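# Fold the trousers lengthwise with two robot arms

## Task

On the table, fold the trousers along their length so that one leg rests flat and straight on top of the other leg, with their edges matching. Dropping the cloth so it settles into place is allowed. Afterwards open both grippers and pull the arms away. The fold only counts if it stays in place without the robot holding it.

## Robot and tools

ROBOT. Two arms, left_arm and right_arm, each with six revolute joints and a two-finger gripper. Bases in the scene frame: left_arm at (-0.044, +0.263, 0) m, right_arm at (+0.036, -0.322, 0) m, both turned by quat_wxyz (+0.995, 0, 0, +0.104).

SCENE FRAME. Origin on the table surface midway between the arms. +x points out over the table, +z points up, and left_arm sits on the +y side. The names left and right are labels only and say nothing about image sides. Gripper fingers point along the gripper's +z axis and close along its y axis. end_effector_position is the point between the pads, roughly 1 cm behind the fingertips; it can be somewhat off, more so at long reach.

THE ROW. Every motion command is one or more rows of 14 numbers, always covering both arms: seven for left_arm, then seven for right_arm. Per arm the order is: elbow, shoulder, wrist yaw, waist, wrist pitch, wrist roll, opening. The six joint numbers are absolute target angles in radians (not offsets), in the same convention that Joint positions prints. Wrist pitch and wrist roll run opposite to the URDF's sign. Ranges: waist -2.618 to 3.054, shoulder 0.000 to 3.142, elbow 0.000 to 3.142, wrist pitch -1.571 to 1.571, wrist yaw -1.571 to 1.571, wrist roll -2.094 to 2.094. True ends may differ by up to 0.036 rad; a target more than 0.036 rad beyond an end, and further out than the current angle, gets the call refused. A target past the real end is clipped there, and the result may say "joint sent to its limit". Opening is a scale from -1 (closed) to +1 (fully open, pad gap 0.094 m).

TOOLS.
- execute_actions(actions): a list of actions run in sequence. Each action is a table of up to 15 rows; each row lasts one control step of 1/30 s, and if fewer than 15 rows are given the last row is repeated to fill the action. An empty list just returns the current state and images.
- move(target, speed, blocking): target is one 14-number row of absolute angles and openings. All joints of both arms travel along paths that finish together, so grippers trace curves. speed (0.01 to 2 rad/s, default 0.5) caps the joint with the longest travel. Paths are stretched to at least 0.5 s and cut off at 10 s. Finger openings are sent at the start. Moves ignore obstacles and the other arm. With blocking=false the result comes back after 0.5 s while motion continues; further actions or moves are refused until a result shows it ended (use wait or stop). The result adds a move: line giving the ending (done, off_target, moving, held, fault), limits=held or limits=none, and each arm's joint farthest from its target.
- wait(seconds): 0 to 10 s; arms hold their last command; a running move continues and may end the wait early.
- stop(): brakes a running move; fingers keep going; fast arms need room to stop.
- zoom_image(camera, region): closer view of the latest image; region is [x0, y0, x1, y1] pixels, top-left origin, at most 504 by 504.
- read_manual(section): licence texts only; no motion.
- finished_scene(scene): ends the current scene (give its number) after the last command is held; irreversible; reports success.

MOTION LIMITS. Each step, a joint's target is kept within a lead of its measured angle: 0.202 rad waist, 0.258 shoulder, 0.238 elbow, 0.573 wrist pitch, 0.522 wrist yaw and roll. If targets would move a gripper more than 70 mm from where it is, they are scaled back. So far targets need several actions; unfinished motion should be commanded again. To keep a joint still, resend its Joint targets value. The simulation keeps running while you compose a reply, holding the last command.

RESULTS. The state line gives each gripper's position (m) and quat_wxyz in the scene frame. Joint positions and Joint velocities list each arm's joints in row order (rad, rad/s), then the pad gap (m, m/s). Joint targets shows what joints are being driven toward now. grip_measured is the finger opening on the command scale (each gripper may read off by about 1 mm). Joint torques are total drive outputs, with offset and noise. "joint command not followed" means a clearance check altered or blocked some joint targets. FAULT and OVER-TEMPERATURE FAULT lines mean an arm stopped.

GRIPPING. Fingers go to the grip_measured value you command (except near +1 and -1). To hold cloth, command about 0.03 below grip_measured; less grips lighter. Thin cloth gets less grip force.

CAMERAS. cam_head_left, cam_head_right, cam_high (all 504x504, pinhole with radial distortion), cam_left_wrist and cam_right_wrist (504x504, fisheye), returned in that order.

AVOID. Arms striking or pressing each other (can end the scene); fast moves into contact or targets far beyond the contact point, which push hard; dropping, slipping or slamming things; long heavy holding that heats motors (warning at 75 °C, arm stop at 90 °C, arm goes limp at 100 °C).

Each tool is called as name(argument=value, ...) on one line, values as JSON.

## Session

execute_actions(actions=[])

Scene clock: 0.00 s.
left_arm: end_effector_position=(+0.1087, +0.1010, +0.1330) grip_measured=+1.000 end_effector_quat_wxyz=(+0.266, +0.817, +0.425, +0.286) | right_arm: end_effector_position=(+0.3970, -0.2670, +0.1308) grip_measured=+1.000 end_effector_quat_wxyz=(+0.052, -0.524, +0.850, +0.029)
Joint names: [elbow, shoulder, wrist yaw, waist, wrist pitch, wrist roll]
Joint positions: left_arm=[ 0.627  0.864 -0.688 -1.563  0.883 -0.992  0.094] | right_arm=[ 1.645  1.86  -0.098 -0.108  1.287  1.002  0.094]
Joint velocities: left_arm=[ 0.002 -0.017 -0.066  0.017  0.125 -0.066  0.   ] | right_arm=[ 0.012 -0.017  0.007 -0.012  0.007 -0.007  0.   ]
Joint torques (N m, as the arm reports them, + toward a larger Joint positions number): no reading
Motor temperatures (°C, as the motors report them): left_arm=[26 28 25 26 25 28] | right_arm=[26 26 28 27 27 26]
Joint targets: left_arm=[0.636 0.857 -0.692 -1.563 0.883 -0.987] | right_arm=[1.654 1.847 -0.107 -0.108 1.287 1.002]

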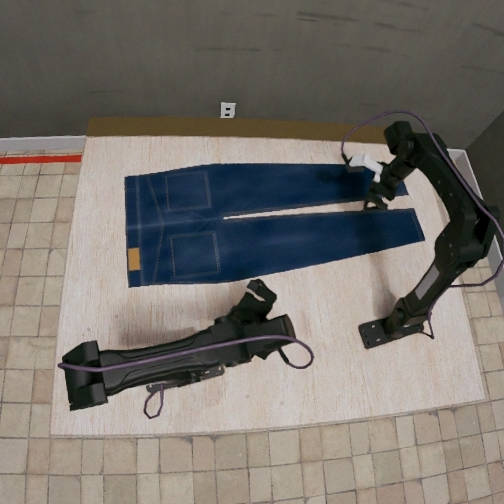

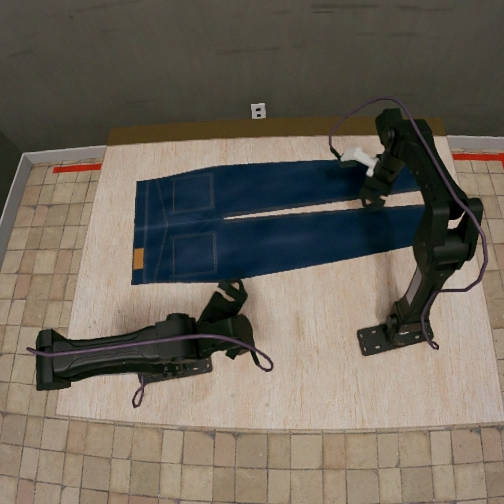

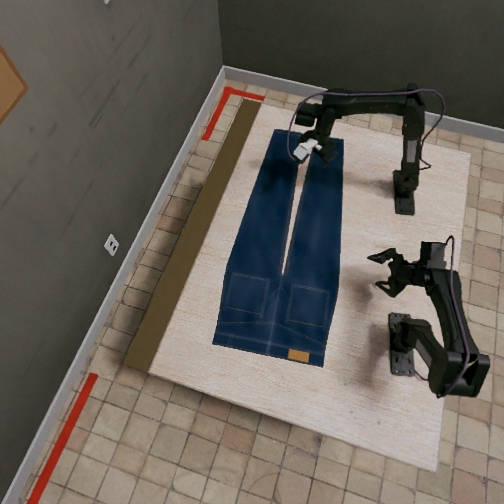

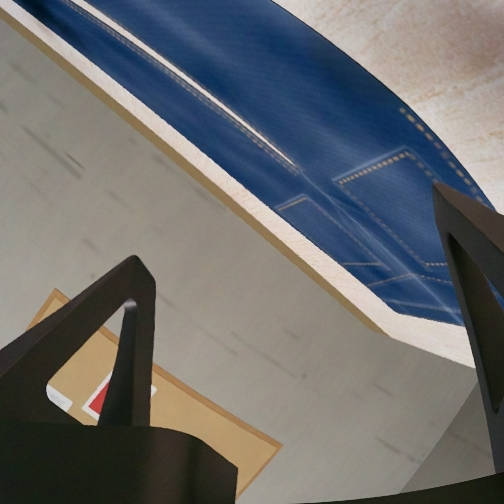

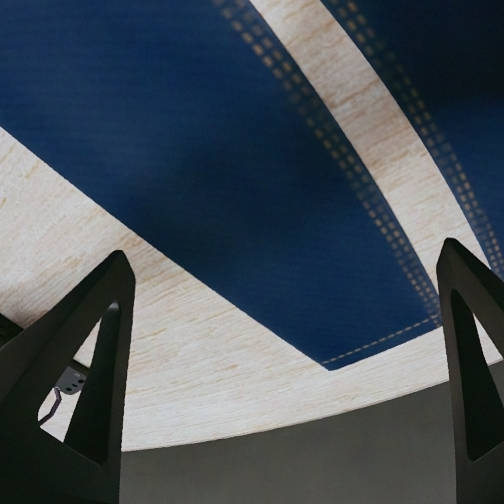

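move(target=[1.419,1.899,0,0.319,1.091,-0.45,0.3,1.419,1.899,0,-0.649,1.091,0.55,0.3], speed=1.2)

Scene clock: 12.20 s.
left_arm: end_effector_position=(+0.2503, +0.4407, +0.0516) grip_measured=+0.302 end_effector_quat_wxyz=(-0.011, -0.037, +0.999, +0.002) | right_arm: end_effector_position=(+0.3528, -0.4671, +0.0643) grip_measured=+0.303 end_effector_quat_wxyz=(-0.003, -0.063, +0.998, +0.002)
Joint names: [elbow, shoulder, wrist yaw, waist, wrist pitch, wrist roll]
Joint positions: left_arm=[ 1.385  1.9   -0.015  0.324  1.073 -0.457  0.061] | right_arm=[ 1.431  1.895 -0.001 -0.642  1.113  0.561  0.061]
Joint velocities: left_arm=[-0.002 -0.017 -0.139 -0.022  0.037 -0.022 -0.   ] | right_arm=[ 0.007  0.022 -0.081 -0.012 -0.051  0.066  0.   ]
Joint torques (N m, as the arm reports them, + toward a larger Joint positions number): left_arm=[ 8.01 -9.99  0.17 -0.45 -0.02  0.04] | right_arm=[ 4.37 -8.25 -0.02 -0.58 -0.84 -0.14]
Motor temperatures (°C, as the motors report them): left_arm=[27 28 26 26 26 28] | right_arm=[28 28 28 27 27 26]
Joint targets: left_arm=[1.419 1.899 -0.000 0.319 1.091 -0.450] | right_arm=[1.419 1.899 0.000 -0.649 1.091 0.550]
move: off_target (left_arm, right_arm); limits=none; left_arm: farthest joint: the elbow, 0.034 radians from its target (0.792 radians at the start); right_arm: farthest joint: the wrist pitch, 0.022 radians from its target (0.196 radians at the start)

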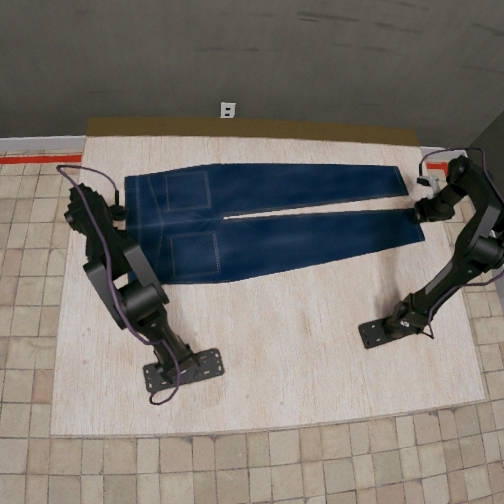

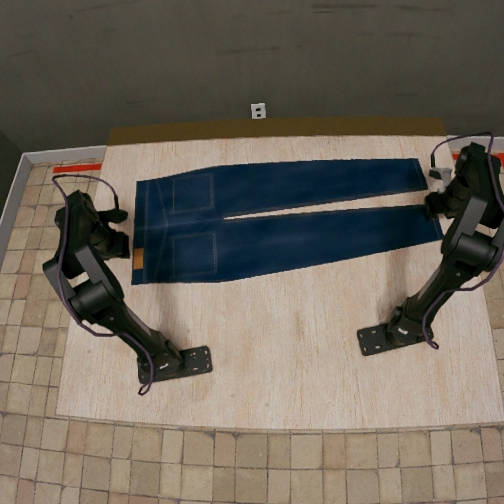

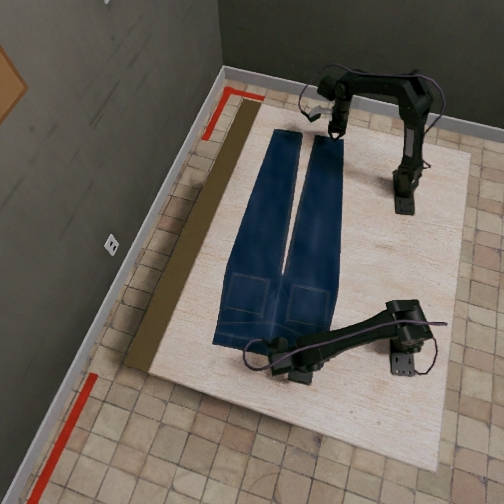

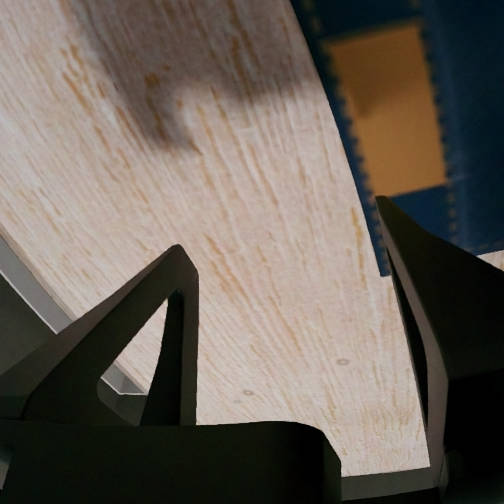

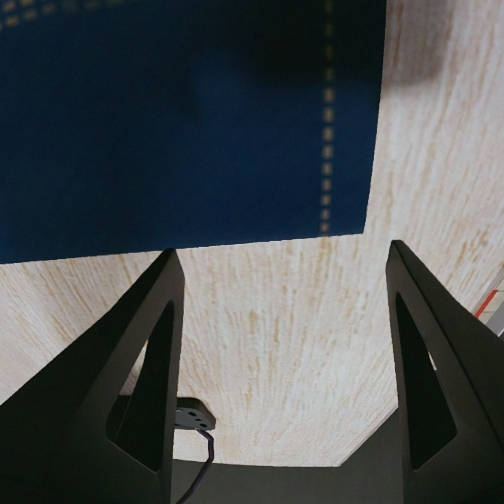

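move(target=[1.02,1.70,0,0.287,0.89,-0.42,0.3,1.299,1.92,0,-0.752,0.95,0.65,0.3])

Scene clock: 16.93 s.
left_arm: end_effector_position=(+0.1989, +0.4023, +0.0212) grip_measured=+0.302 end_effector_quat_wxyz=(-0.017, -0.040, +0.999, -0.001) | right_arm: end_effector_position=(+0.3316, -0.4956, +0.0277) grip_measured=+0.303 end_effector_quat_wxyz=(-0.004, -0.051, +0.999, +0.003)
Joint names: [elbow, shoulder, wrist yaw, waist, wrist pitch, wrist roll]
Joint positions: left_arm=[ 1.034  1.725 -0.014  0.299  0.91  -0.427  0.061] | right_arm=[ 1.31   1.918 -0.001 -0.744  0.972  0.639  0.061]
Joint velocities: left_arm=[-0.002 -0.002  0.037 -0.002  0.066 -0.095 -0.001] | right_arm=[ 0.007  0.002  0.022  0.002 -0.007  0.007 -0.   ]
Joint torques (N m, as the arm reports them, + toward a larger Joint positions number): left_arm=[ 4.28 -9.92  0.16 -1.04 -0.36  0.04] | right_arm=[ 4.25 -8.34 -0.03 -0.76 -0.83  0.14]
Motor temperatures (°C, as the motors report them): left_arm=[27 29 26 26 26 28] | right_arm=[28 29 28 27 27 26]
Joint targets: left_arm=[1.020 1.700 -0.000 0.287 0.890 -0.420] | right_arm=[1.299 1.920 -0.000 -0.752 0.950 0.650]
move: off_target (left_arm, right_arm); limits=none; left_arm: farthest joint: the shoulder, 0.025 radians from its target (0.200 radians at the start); right_arm: farthest joint: the wrist pitch, 0.022 radians from its target (0.163 radians at the start)

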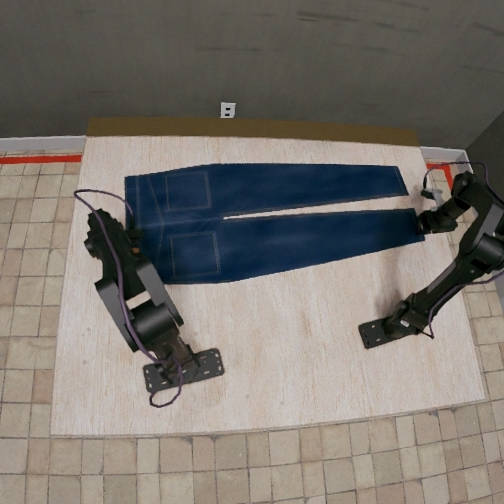

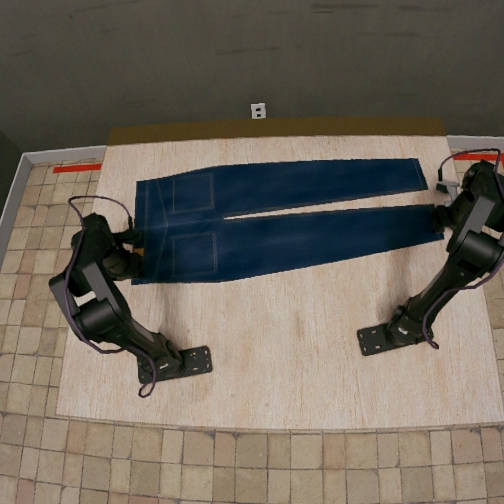

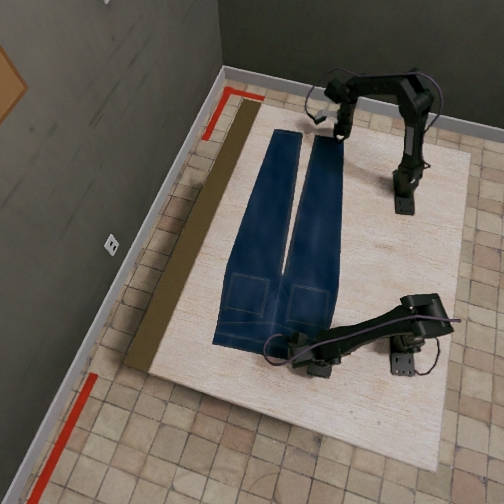

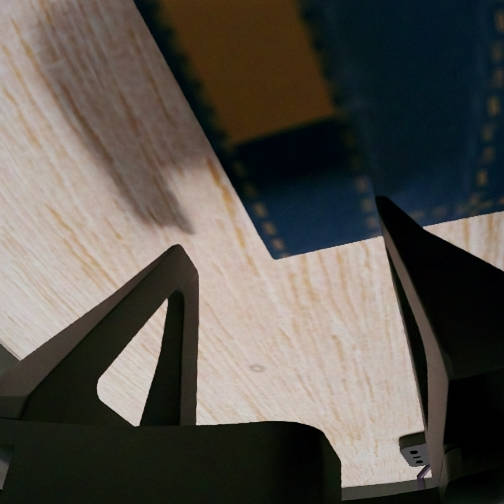

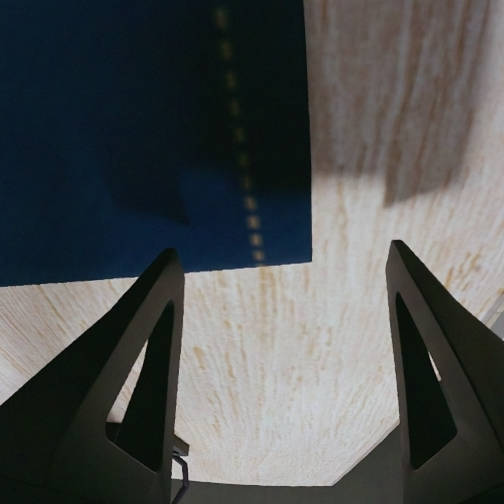

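execute_actions(actions=[[[1.02,1.73,0,0.26,0.83,-0.42,0.1,1.299,1.945,0,-0.73,0.91,0.65,0.1]],[[1.02,1.775,0,0.26,0.81,-0.42,0.1,1.299,1.98,0,-0.73,0.88,0.65,0.1]],[[1.02,1.775,0,0.26,0.81,-0.42,-0.5,1.299,1.98,0,-0.73,0.88,0.65,-0.5]],[[1.02,1.775,0,0.26,0.81,-0.42,-1,1.299,1.98,0,-0.73,0.88,0.65,-1]]])

move(target=[1.2,1.66,0,0.23,1.05,-0.42,-1,1.42,1.89,0,-0.71,1.06,0.65,-1], speed=0.3)

Scene clock: 21.80 s.
left_arm: end_effector_position=(+0.2192, +0.3958, +0.0120) grip_measured=-0.968 end_effector_quat_wxyz=(+0.008, -0.024, +1.000, -0.006) | right_arm: end_effector_position=(+0.3405, -0.4883, +0.0120) grip_measured=-0.982 end_effector_quat_wxyz=(+0.001, -0.059, +0.998, +0.022)
Joint names: [elbow, shoulder, wrist yaw, waist, wrist pitch, wrist roll]
Joint positions: left_arm=[ 1.034  1.759  0.017  0.265  0.836 -0.426  0.002] | right_arm=[ 1.31   1.966 -0.037 -0.731  0.936  0.642  0.001]
Joint velocities: left_arm=[-0.017  0.017  0.007  0.012  0.051  0.007 -0.001] | right_arm=[-0.012  0.007 -0.081 -0.002 -0.007 -0.007 -0.001]
Joint torques (N m, as the arm reports them, + toward a larger Joint positions number): left_arm=[ 4.29 -6.73 -0.21 -0.47 -0.53  0.04] | right_arm=[ 4.15 -7.8   0.32  0.07 -1.13  0.08]
Motor temperatures (°C, as the motors report them): left_arm=[27 29 26 26 26 28] | right_arm=[28 29 28 27 27 26]
Joint targets: left_arm=[1.020 1.775 0.000 0.260 0.810 -0.420] | right_arm=[1.299 1.980 0.000 -0.730 0.880 0.650]

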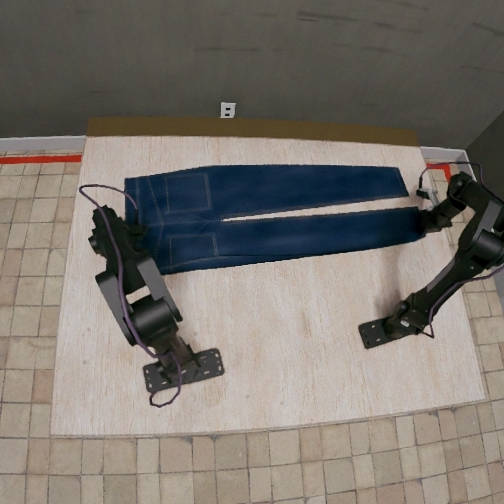

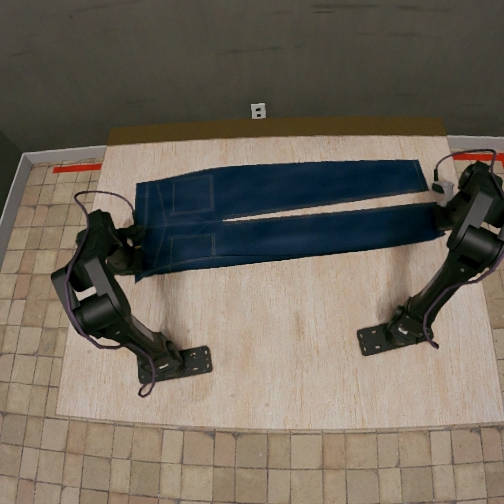

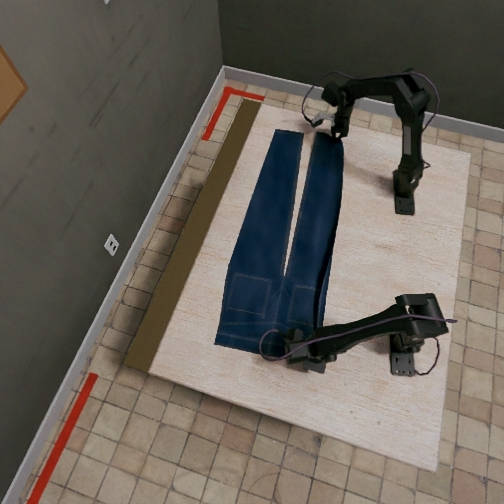

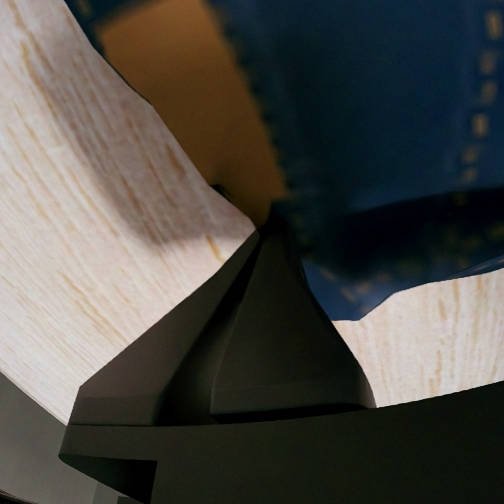

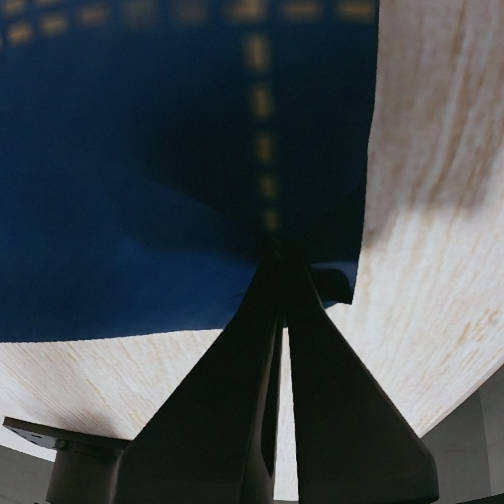

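Scene clock: 23.17 s.
left_arm: end_effector_position=(+0.2240, +0.3860, +0.0643) grip_measured=-0.968 end_effector_quat_wxyz=(+0.012, -0.009, +1.000, -0.011) | right_arm: end_effector_position=(+0.3398, -0.4818, +0.0460) grip_measured=-0.984 end_effector_quat_wxyz=(-0.005, -0.067, +0.997, +0.023)
Joint names: [elbow, shoulder, wrist yaw, waist, wrist pitch, wrist roll]
Joint positions: left_arm=[ 1.167  1.681  0.029  0.236  1.044 -0.426  0.001] | right_arm=[ 1.387  1.919 -0.034 -0.714  1.072  0.642  0.001]
Joint velocities: left_arm=[ 0.002  0.002 -0.007 -0.002  0.022  0.022  0.   ] | right_arm=[ 0.022 -0.007 -0.022  0.002  0.022  0.007 -0.001]
Joint torques (N m, as the arm reports them, + toward a larger Joint positions number): left_arm=[ 8.03 -9.57 -0.35 -0.47 -0.21  0.03] | right_arm=[  7.51 -10.64   0.3    0.35  -0.7    0.08]
Motor temperatures (°C, as the motors report them): left_arm=[27 29 26 26 26 28] | right_arm=[28 29 28 27 27 26]
Joint targets: left_arm=[1.200 1.660 -0.000 0.230 1.050 -0.420] | right_arm=[1.420 1.890 0.000 -0.710 1.060 0.650]
move: off_target (left_arm, right_arm); limits=none; left_arm: farthest joint: the elbow, 0.033 radians from its target (0.166 radians at the start); right_arm: farthest joint: the wrist yaw, 0.034 radians from its target (0.037 radians at the start)

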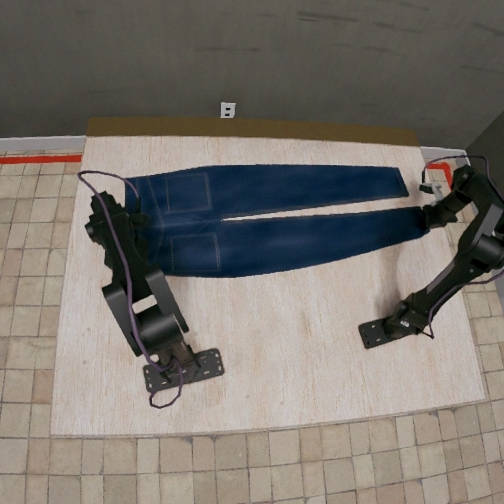

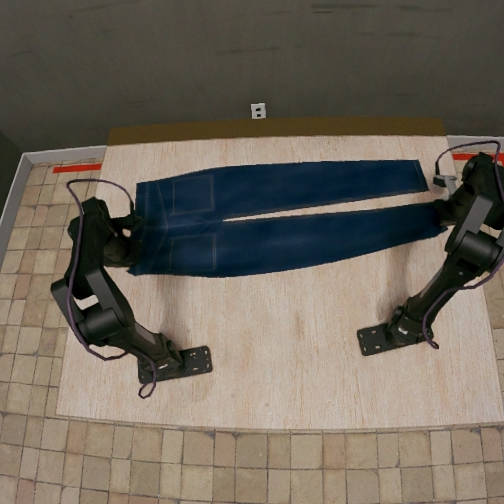

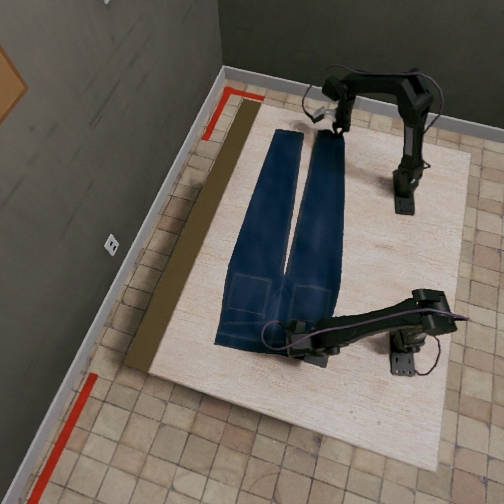

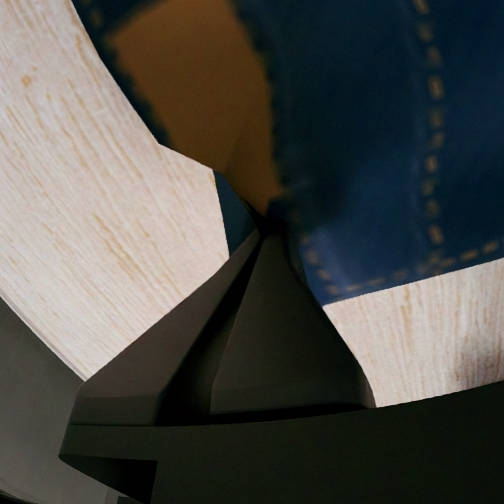

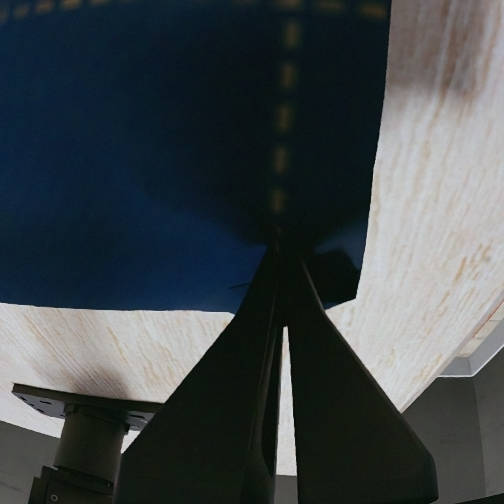

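move(target=[1.736,1.84,0,0.133,1.033,-0.27,-1,1.715,1.87,0,-0.554,0.95,0.45,-1], speed=0.35)

Scene clock: 29.47 s.
left_arm: end_effector_position=(+0.3658, +0.4034, +0.1692) grip_measured=-0.968 end_effector_quat_wxyz=(+0.187, -0.027, +0.981, +0.042) | right_arm: end_effector_position=(+0.4565, -0.4648, +0.1415) grip_measured=-0.984 end_effector_quat_wxyz=(+0.170, -0.061, +0.982, -0.052)
Joint names: [elbow, shoulder, wrist yaw, waist, wrist pitch, wrist roll]
Joint positions: left_arm=[ 1.699  1.836  0.036  0.134  1.05  -0.28   0.001] | right_arm=[ 1.682  1.899 -0.039 -0.554  0.998  0.463  0.001]
Joint velocities: left_arm=[ 0.002  0.002 -0.007  0.002  0.051  0.007 -0.   ] | right_arm=[-0.017  0.012  0.022 -0.027 -0.066  0.066 -0.001]
Joint torques (N m, as the arm reports them, + toward a larger Joint positions number): left_arm=[ 8.91 -9.77 -0.44 -0.1  -1.12  0.06] | right_arm=[  8.2  -11.3    0.34   0.01  -1.69  -0.11]
Motor temperatures (°C, as the motors report them): left_arm=[28 30 26 26 26 28] | right_arm=[29 30 28 27 27 26]
Joint targets: left_arm=[1.736 1.840 -0.000 0.133 1.033 -0.270] | right_arm=[1.715 1.870 -0.000 -0.554 0.950 0.450]
move: off_target (left_arm, right_arm); limits=none; left_arm: farthest joint: the elbow, 0.037 radians from its target (0.569 radians at the start); right_arm: farthest joint: the wrist pitch, 0.048 radians from its target (0.123 radians at the start)

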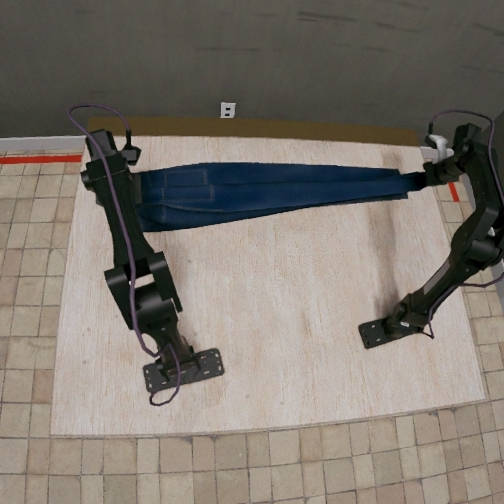

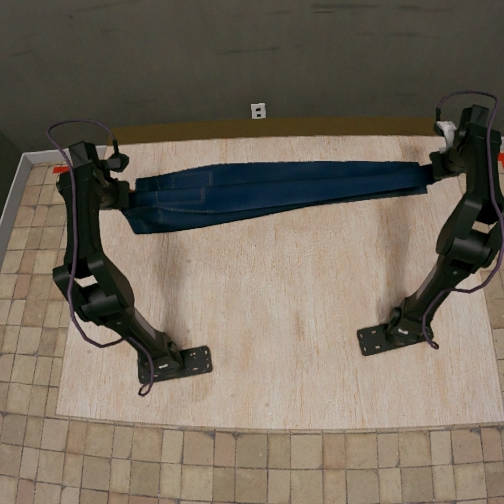

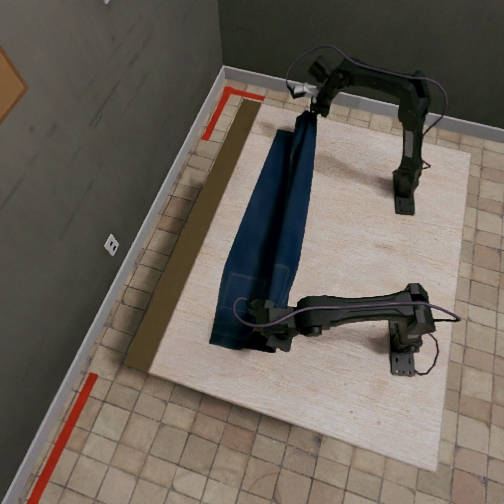

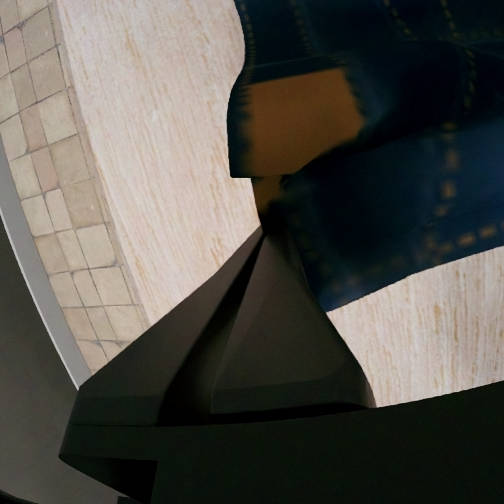

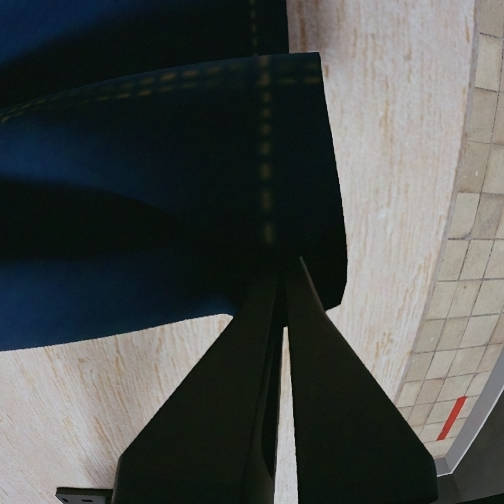

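move(target=[1.16,1.66,0,0.24,1.05,-0.42,-1,1.39,1.89,0,-0.72,1.06,0.65,-1], speed=0.4)

execute_actions(actions=[[[1.1,1.7,0,0.24,0.97,-0.42,-1,1.35,1.92,0,-0.72,1.0,0.65,-1]],[[1.1,1.7,0,0.24,0.97,-0.42,0.2,1.35,1.92,0,-0.72,1.0,0.65,0.2]],[[1.1,1.55,0,0.24,1.1,-0.42,0.2,1.35,1.8,0,-0.72,1.1,0.65,0.2]]])

move(target=[0.9,1.5,0,-0.1,0.97,1.5,0.2,1.22,1.75,0,-0.63,1.04,-1.0,0.2], speed=1.5)

Scene clock: 35.80 s.
left_arm: end_effector_position=(+0.2235, +0.3813, +0.0629) grip_measured=-0.968 end_effector_quat_wxyz=(+0.004, -0.009, +1.000, -0.015) | right_arm: end_effector_position=(+0.3444, -0.4824, +0.0545) grip_measured=-0.984 end_effector_quat_wxyz=(+0.006, -0.070, +0.997, +0.013)
Joint names: [elbow, shoulder, wrist yaw, waist, wrist pitch, wrist roll]
Joint positions: left_arm=[ 1.17   1.689  0.03   0.222  1.055 -0.412  0.001] | right_arm=[ 1.396  1.899 -0.028 -0.706  1.072  0.639  0.001]
Joint velocities: left_arm=[-0.007  0.002 -0.007  0.002  0.022  0.081 -0.001] | right_arm=[ 0.012  0.022  0.022 -0.002  0.051  0.022  0.   ]
Joint torques (N m, as the arm reports them, + toward a larger Joint positions number): left_arm=[  4.94 -10.23  -0.36   1.47  -0.29  -0.09] | right_arm=[ 4.81 -9.1   0.24 -1.23 -0.75  0.11]
Motor temperatures (°C, as the motors report them): left_arm=[28 30 26 26 26 28] | right_arm=[30 31 28 27 28 27]
Joint targets: left_arm=[1.160 1.660 0.000 0.240 1.050 -0.420] | right_arm=[1.390 1.890 0.000 -0.720 1.060 0.650]
move: off_target (left_arm, right_arm); limits=none; left_arm: farthest joint: the wrist yaw, 0.030 radians from its target (0.036 radians at the start); right_arm: farthest joint: the wrist yaw, 0.028 radians from its target (0.038 radians at the start)

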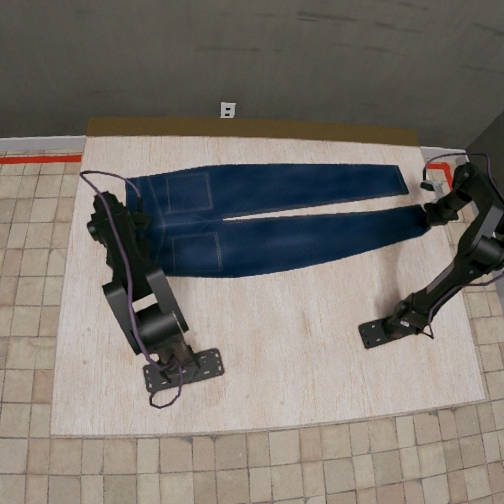

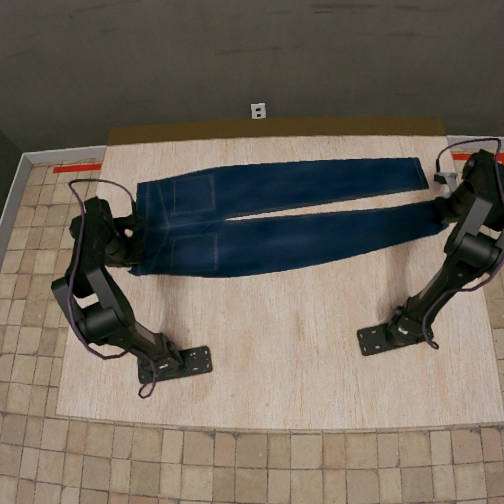

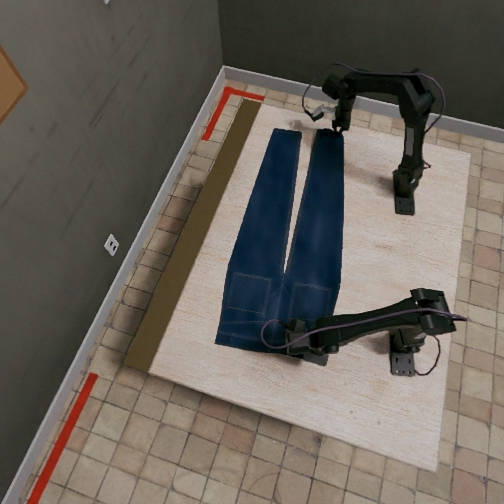

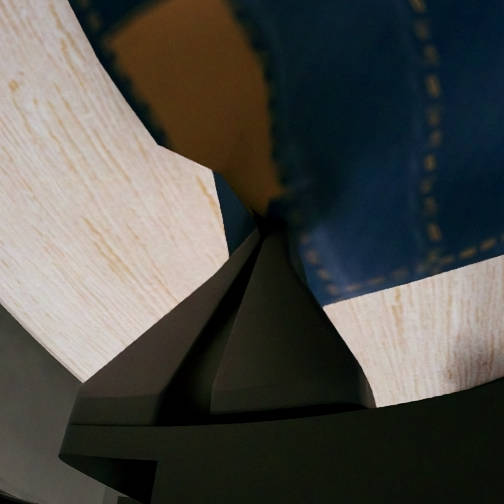

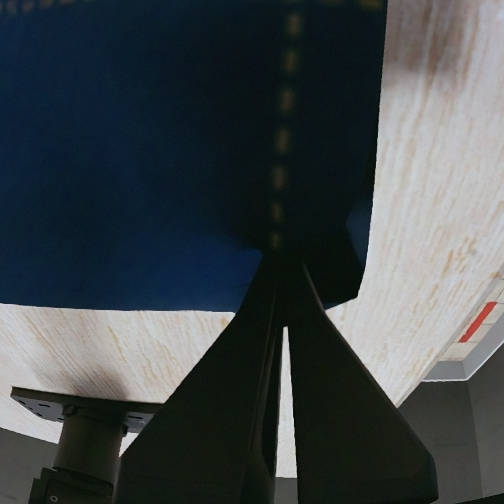

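Scene clock: 37.30 s.
left_arm: end_effector_position=(+0.2015, +0.3781, +0.0817) grip_measured=+0.198 end_effector_quat_wxyz=(+0.019, -0.011, +1.000, +0.007) | right_arm: end_effector_position=(+0.3314, -0.4818, +0.0720) grip_measured=+0.197 end_effector_quat_wxyz=(+0.013, -0.069, +0.998, -0.007)
Joint names: [elbow, shoulder, wrist yaw, waist, wrist pitch, wrist roll]
Joint positions: left_arm=[ 1.1    1.55   0.003  0.228  1.08  -0.414  0.056] | right_arm=[ 1.35   1.809 -0.002 -0.709  1.082  0.639  0.056]
Joint velocities: left_arm=[ 0.012 -0.007  0.007  0.002  0.051 -0.037 -0.001] | right_arm=[-0.002  0.012 -0.037 -0.002  0.051 -0.007  0.   ]
Joint torques (N m, as the arm reports them, + toward a larger Joint positions number): left_arm=[ 5.81 -6.56 -0.04  1.   -0.15 -0.07] | right_arm=[ 5.27 -8.45 -0.01 -0.99 -0.56  0.11]
Motor temperatures (°C, as the motors report them): left_arm=[28 30 26 26 26 28] | right_arm=[29 31 28 27 28 27]
Joint targets: left_arm=[1.100 1.550 0.000 0.240 1.100 -0.420] | right_arm=[1.350 1.800 0.000 -0.720 1.100 0.650]

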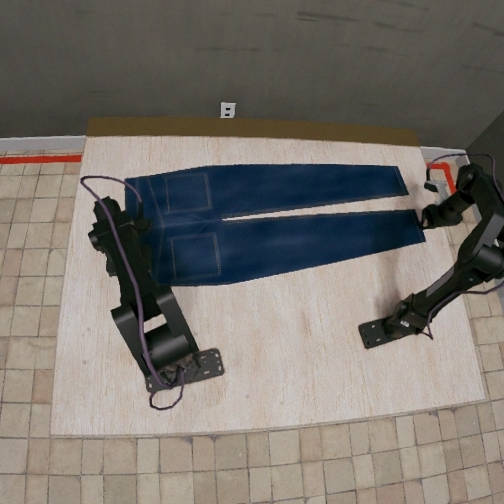

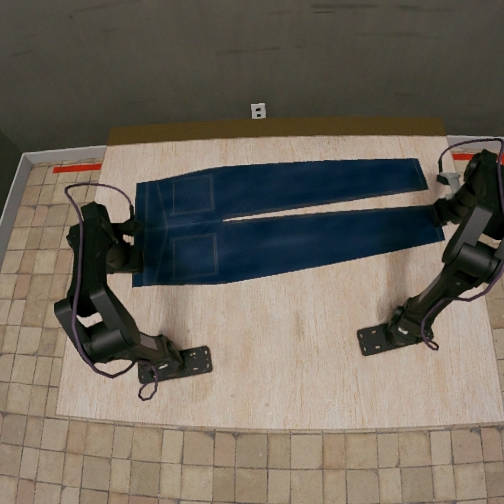

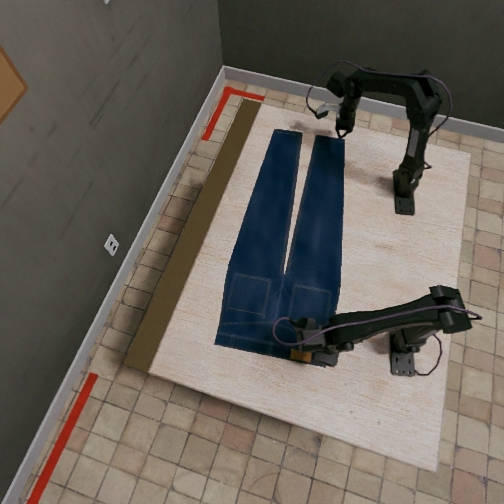

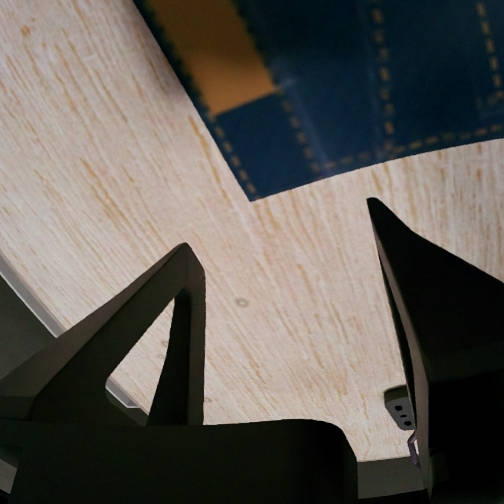

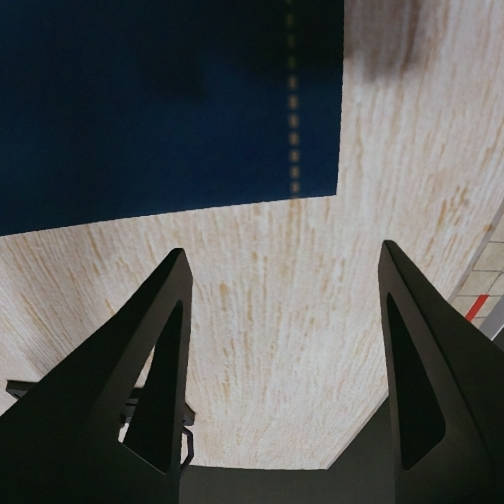

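Scene clock: 39.67 s.
left_arm: end_effector_position=(+0.1914, +0.2922, +0.0434) grip_measured=+0.198 end_effector_quat_wxyz=(-0.010, -0.722, +0.692, +0.006) | right_arm: end_effector_position=(+0.3149, -0.4490, +0.0521) grip_measured=+0.197 end_effector_quat_wxyz=(-0.018, +0.653, +0.758, -0.004)
Joint names: [elbow, shoulder, wrist yaw, waist, wrist pitch, wrist roll]
Joint positions: left_arm=[ 0.917  1.524  0.003 -0.088  0.986  1.492  0.056] | right_arm=[ 1.233  1.781 -0.002 -0.641  1.059 -0.988  0.056]
Joint velocities: left_arm=[-0.002 -0.007  0.007  0.007  0.081 -0.022 -0.001] | right_arm=[ 0.002 -0.007  0.022  0.002  0.066  0.051  0.001]
Joint torques (N m, as the arm reports them, + toward a larger Joint positions number): left_arm=[ 4.27 -7.97 -0.03 -1.04 -0.37  0.06] | right_arm=[ 4.14 -9.6  -0.01  1.04 -0.76 -0.1 ]
Motor temperatures (°C, as the motors report them): left_arm=[28 30 26 26 26 28] | right_arm=[29 31 28 27 28 27]
Joint targets: left_arm=[0.900 1.500 0.000 -0.100 0.970 1.500] | right_arm=[1.220 1.750 -0.000 -0.630 1.040 -1.000]
move: off_target (left_arm, right_arm); limits=none; left_arm: farthest joint: the shoulder, 0.024 radians from its target (0.050 radians at the start); right_arm: farthest joint: the shoulder, 0.031 radians from its target (0.059 radians at the start)

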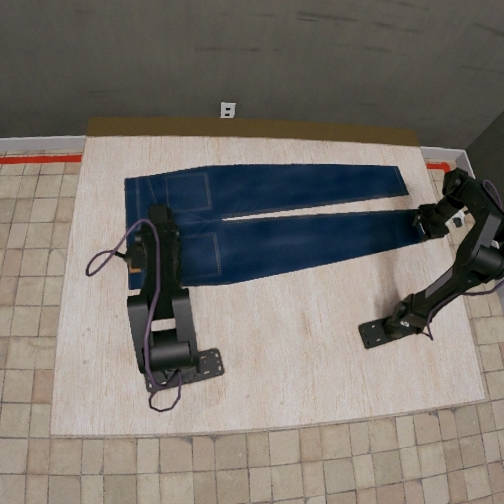

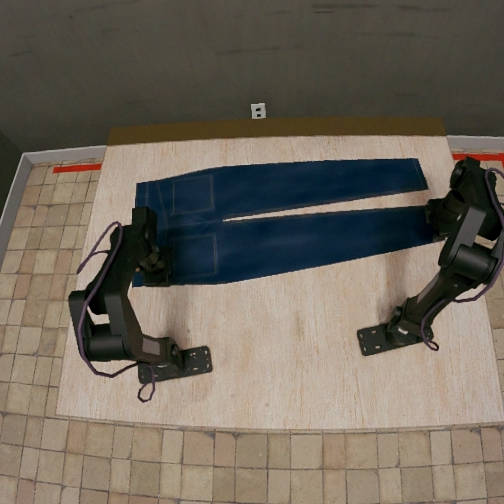

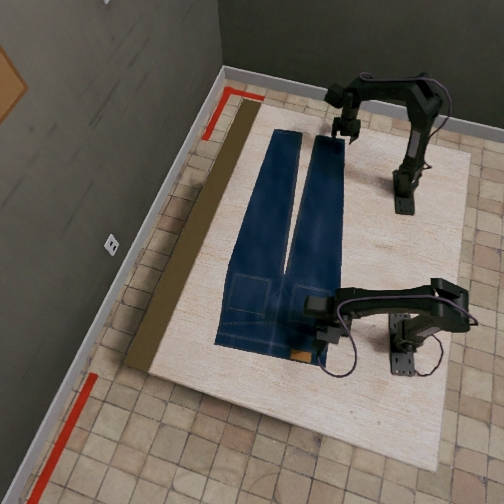

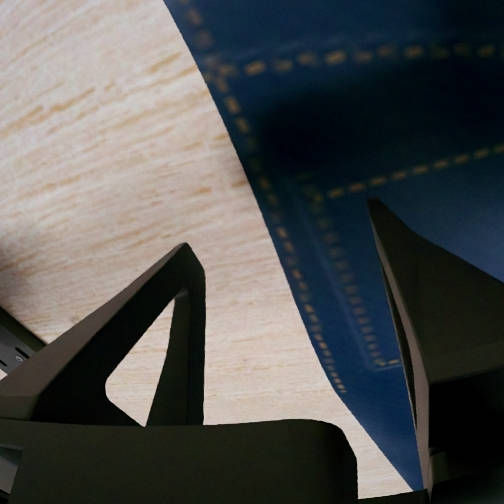

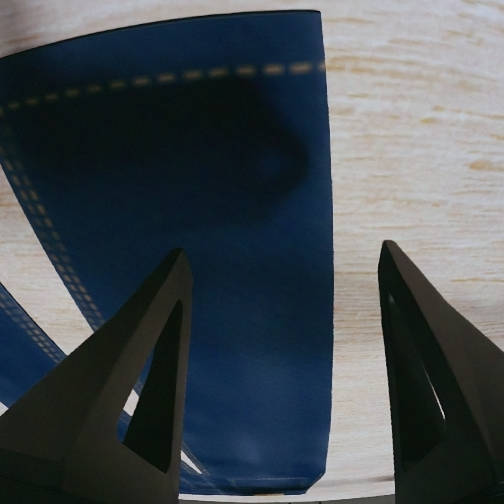

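move(target=[0.80,1.53,0,-0.1,0.845,1.5,0,1.03,1.71,0,-0.64,0.86,-1.0,0], speed=0.3)

Scene clock: 42.80 s.
left_arm: end_effector_position=(+0.1869, +0.2917, +0.0201) grip_measured=+0.002 end_effector_quat_wxyz=(-0.001, -0.722, +0.692, -0.001) | right_arm: end_effector_position=(+0.2990, -0.4416, +0.0187) grip_measured=+0.003 end_effector_quat_wxyz=(-0.004, +0.653, +0.757, +0.000)
Joint names: [elbow, shoulder, wrist yaw, waist, wrist pitch, wrist roll]
Joint positions: left_arm=[ 0.816  1.524  0.003 -0.088  0.862  1.493  0.047] | right_arm=[ 1.042  1.74  -0.002 -0.641  0.88  -0.989  0.047]
Joint velocities: left_arm=[ 0.007 -0.007  0.007  0.002 -0.022 -0.022 -0.   ] | right_arm=[-0.007 -0.012 -0.007  0.002  0.037 -0.022  0.001]
Joint torques (N m, as the arm reports them, + toward a larger Joint positions number): left_arm=[ 4.17 -5.22 -0.04 -1.02 -0.4   0.04] | right_arm=[ 4.02 -8.99 -0.01  0.12 -0.83 -0.12]
Motor temperatures (°C, as the motors report them): left_arm=[28 30 26 26 26 28] | right_arm=[29 32 28 27 28 27]
Joint targets: left_arm=[0.800 1.530 0.000 -0.100 0.845 1.500] | right_arm=[1.030 1.710 0.000 -0.640 0.860 -1.000]
move: off_target (right_arm); limits=none; left_arm: farthest joint: the wrist pitch, 0.017 radians from its target (0.141 radians at the start); right_arm: farthest joint: the shoulder, 0.030 radians from its target (0.071 radians at the start)

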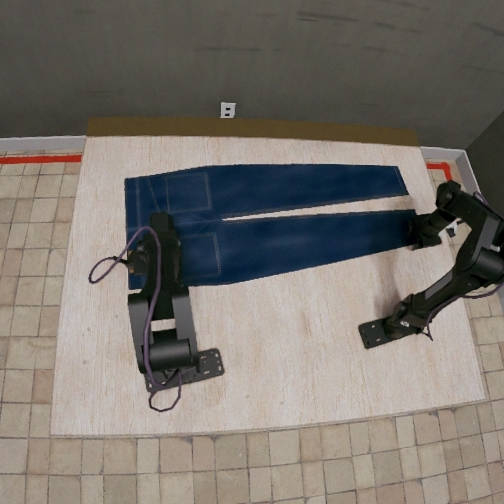

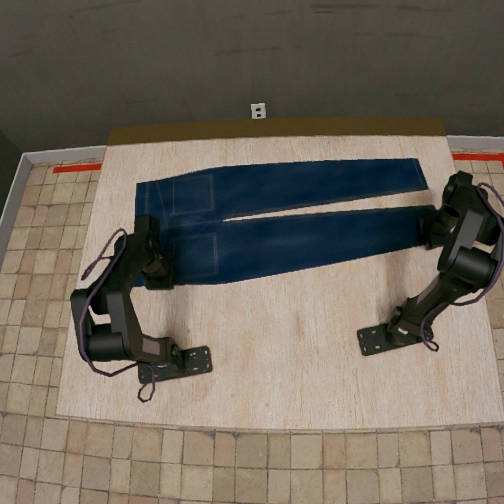

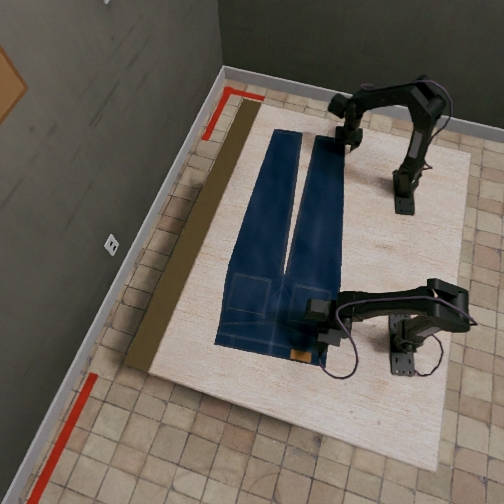

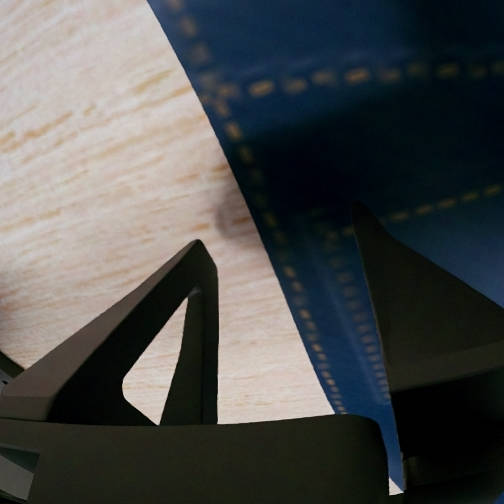

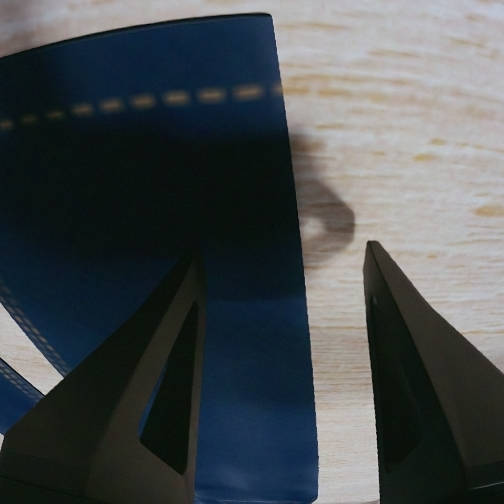

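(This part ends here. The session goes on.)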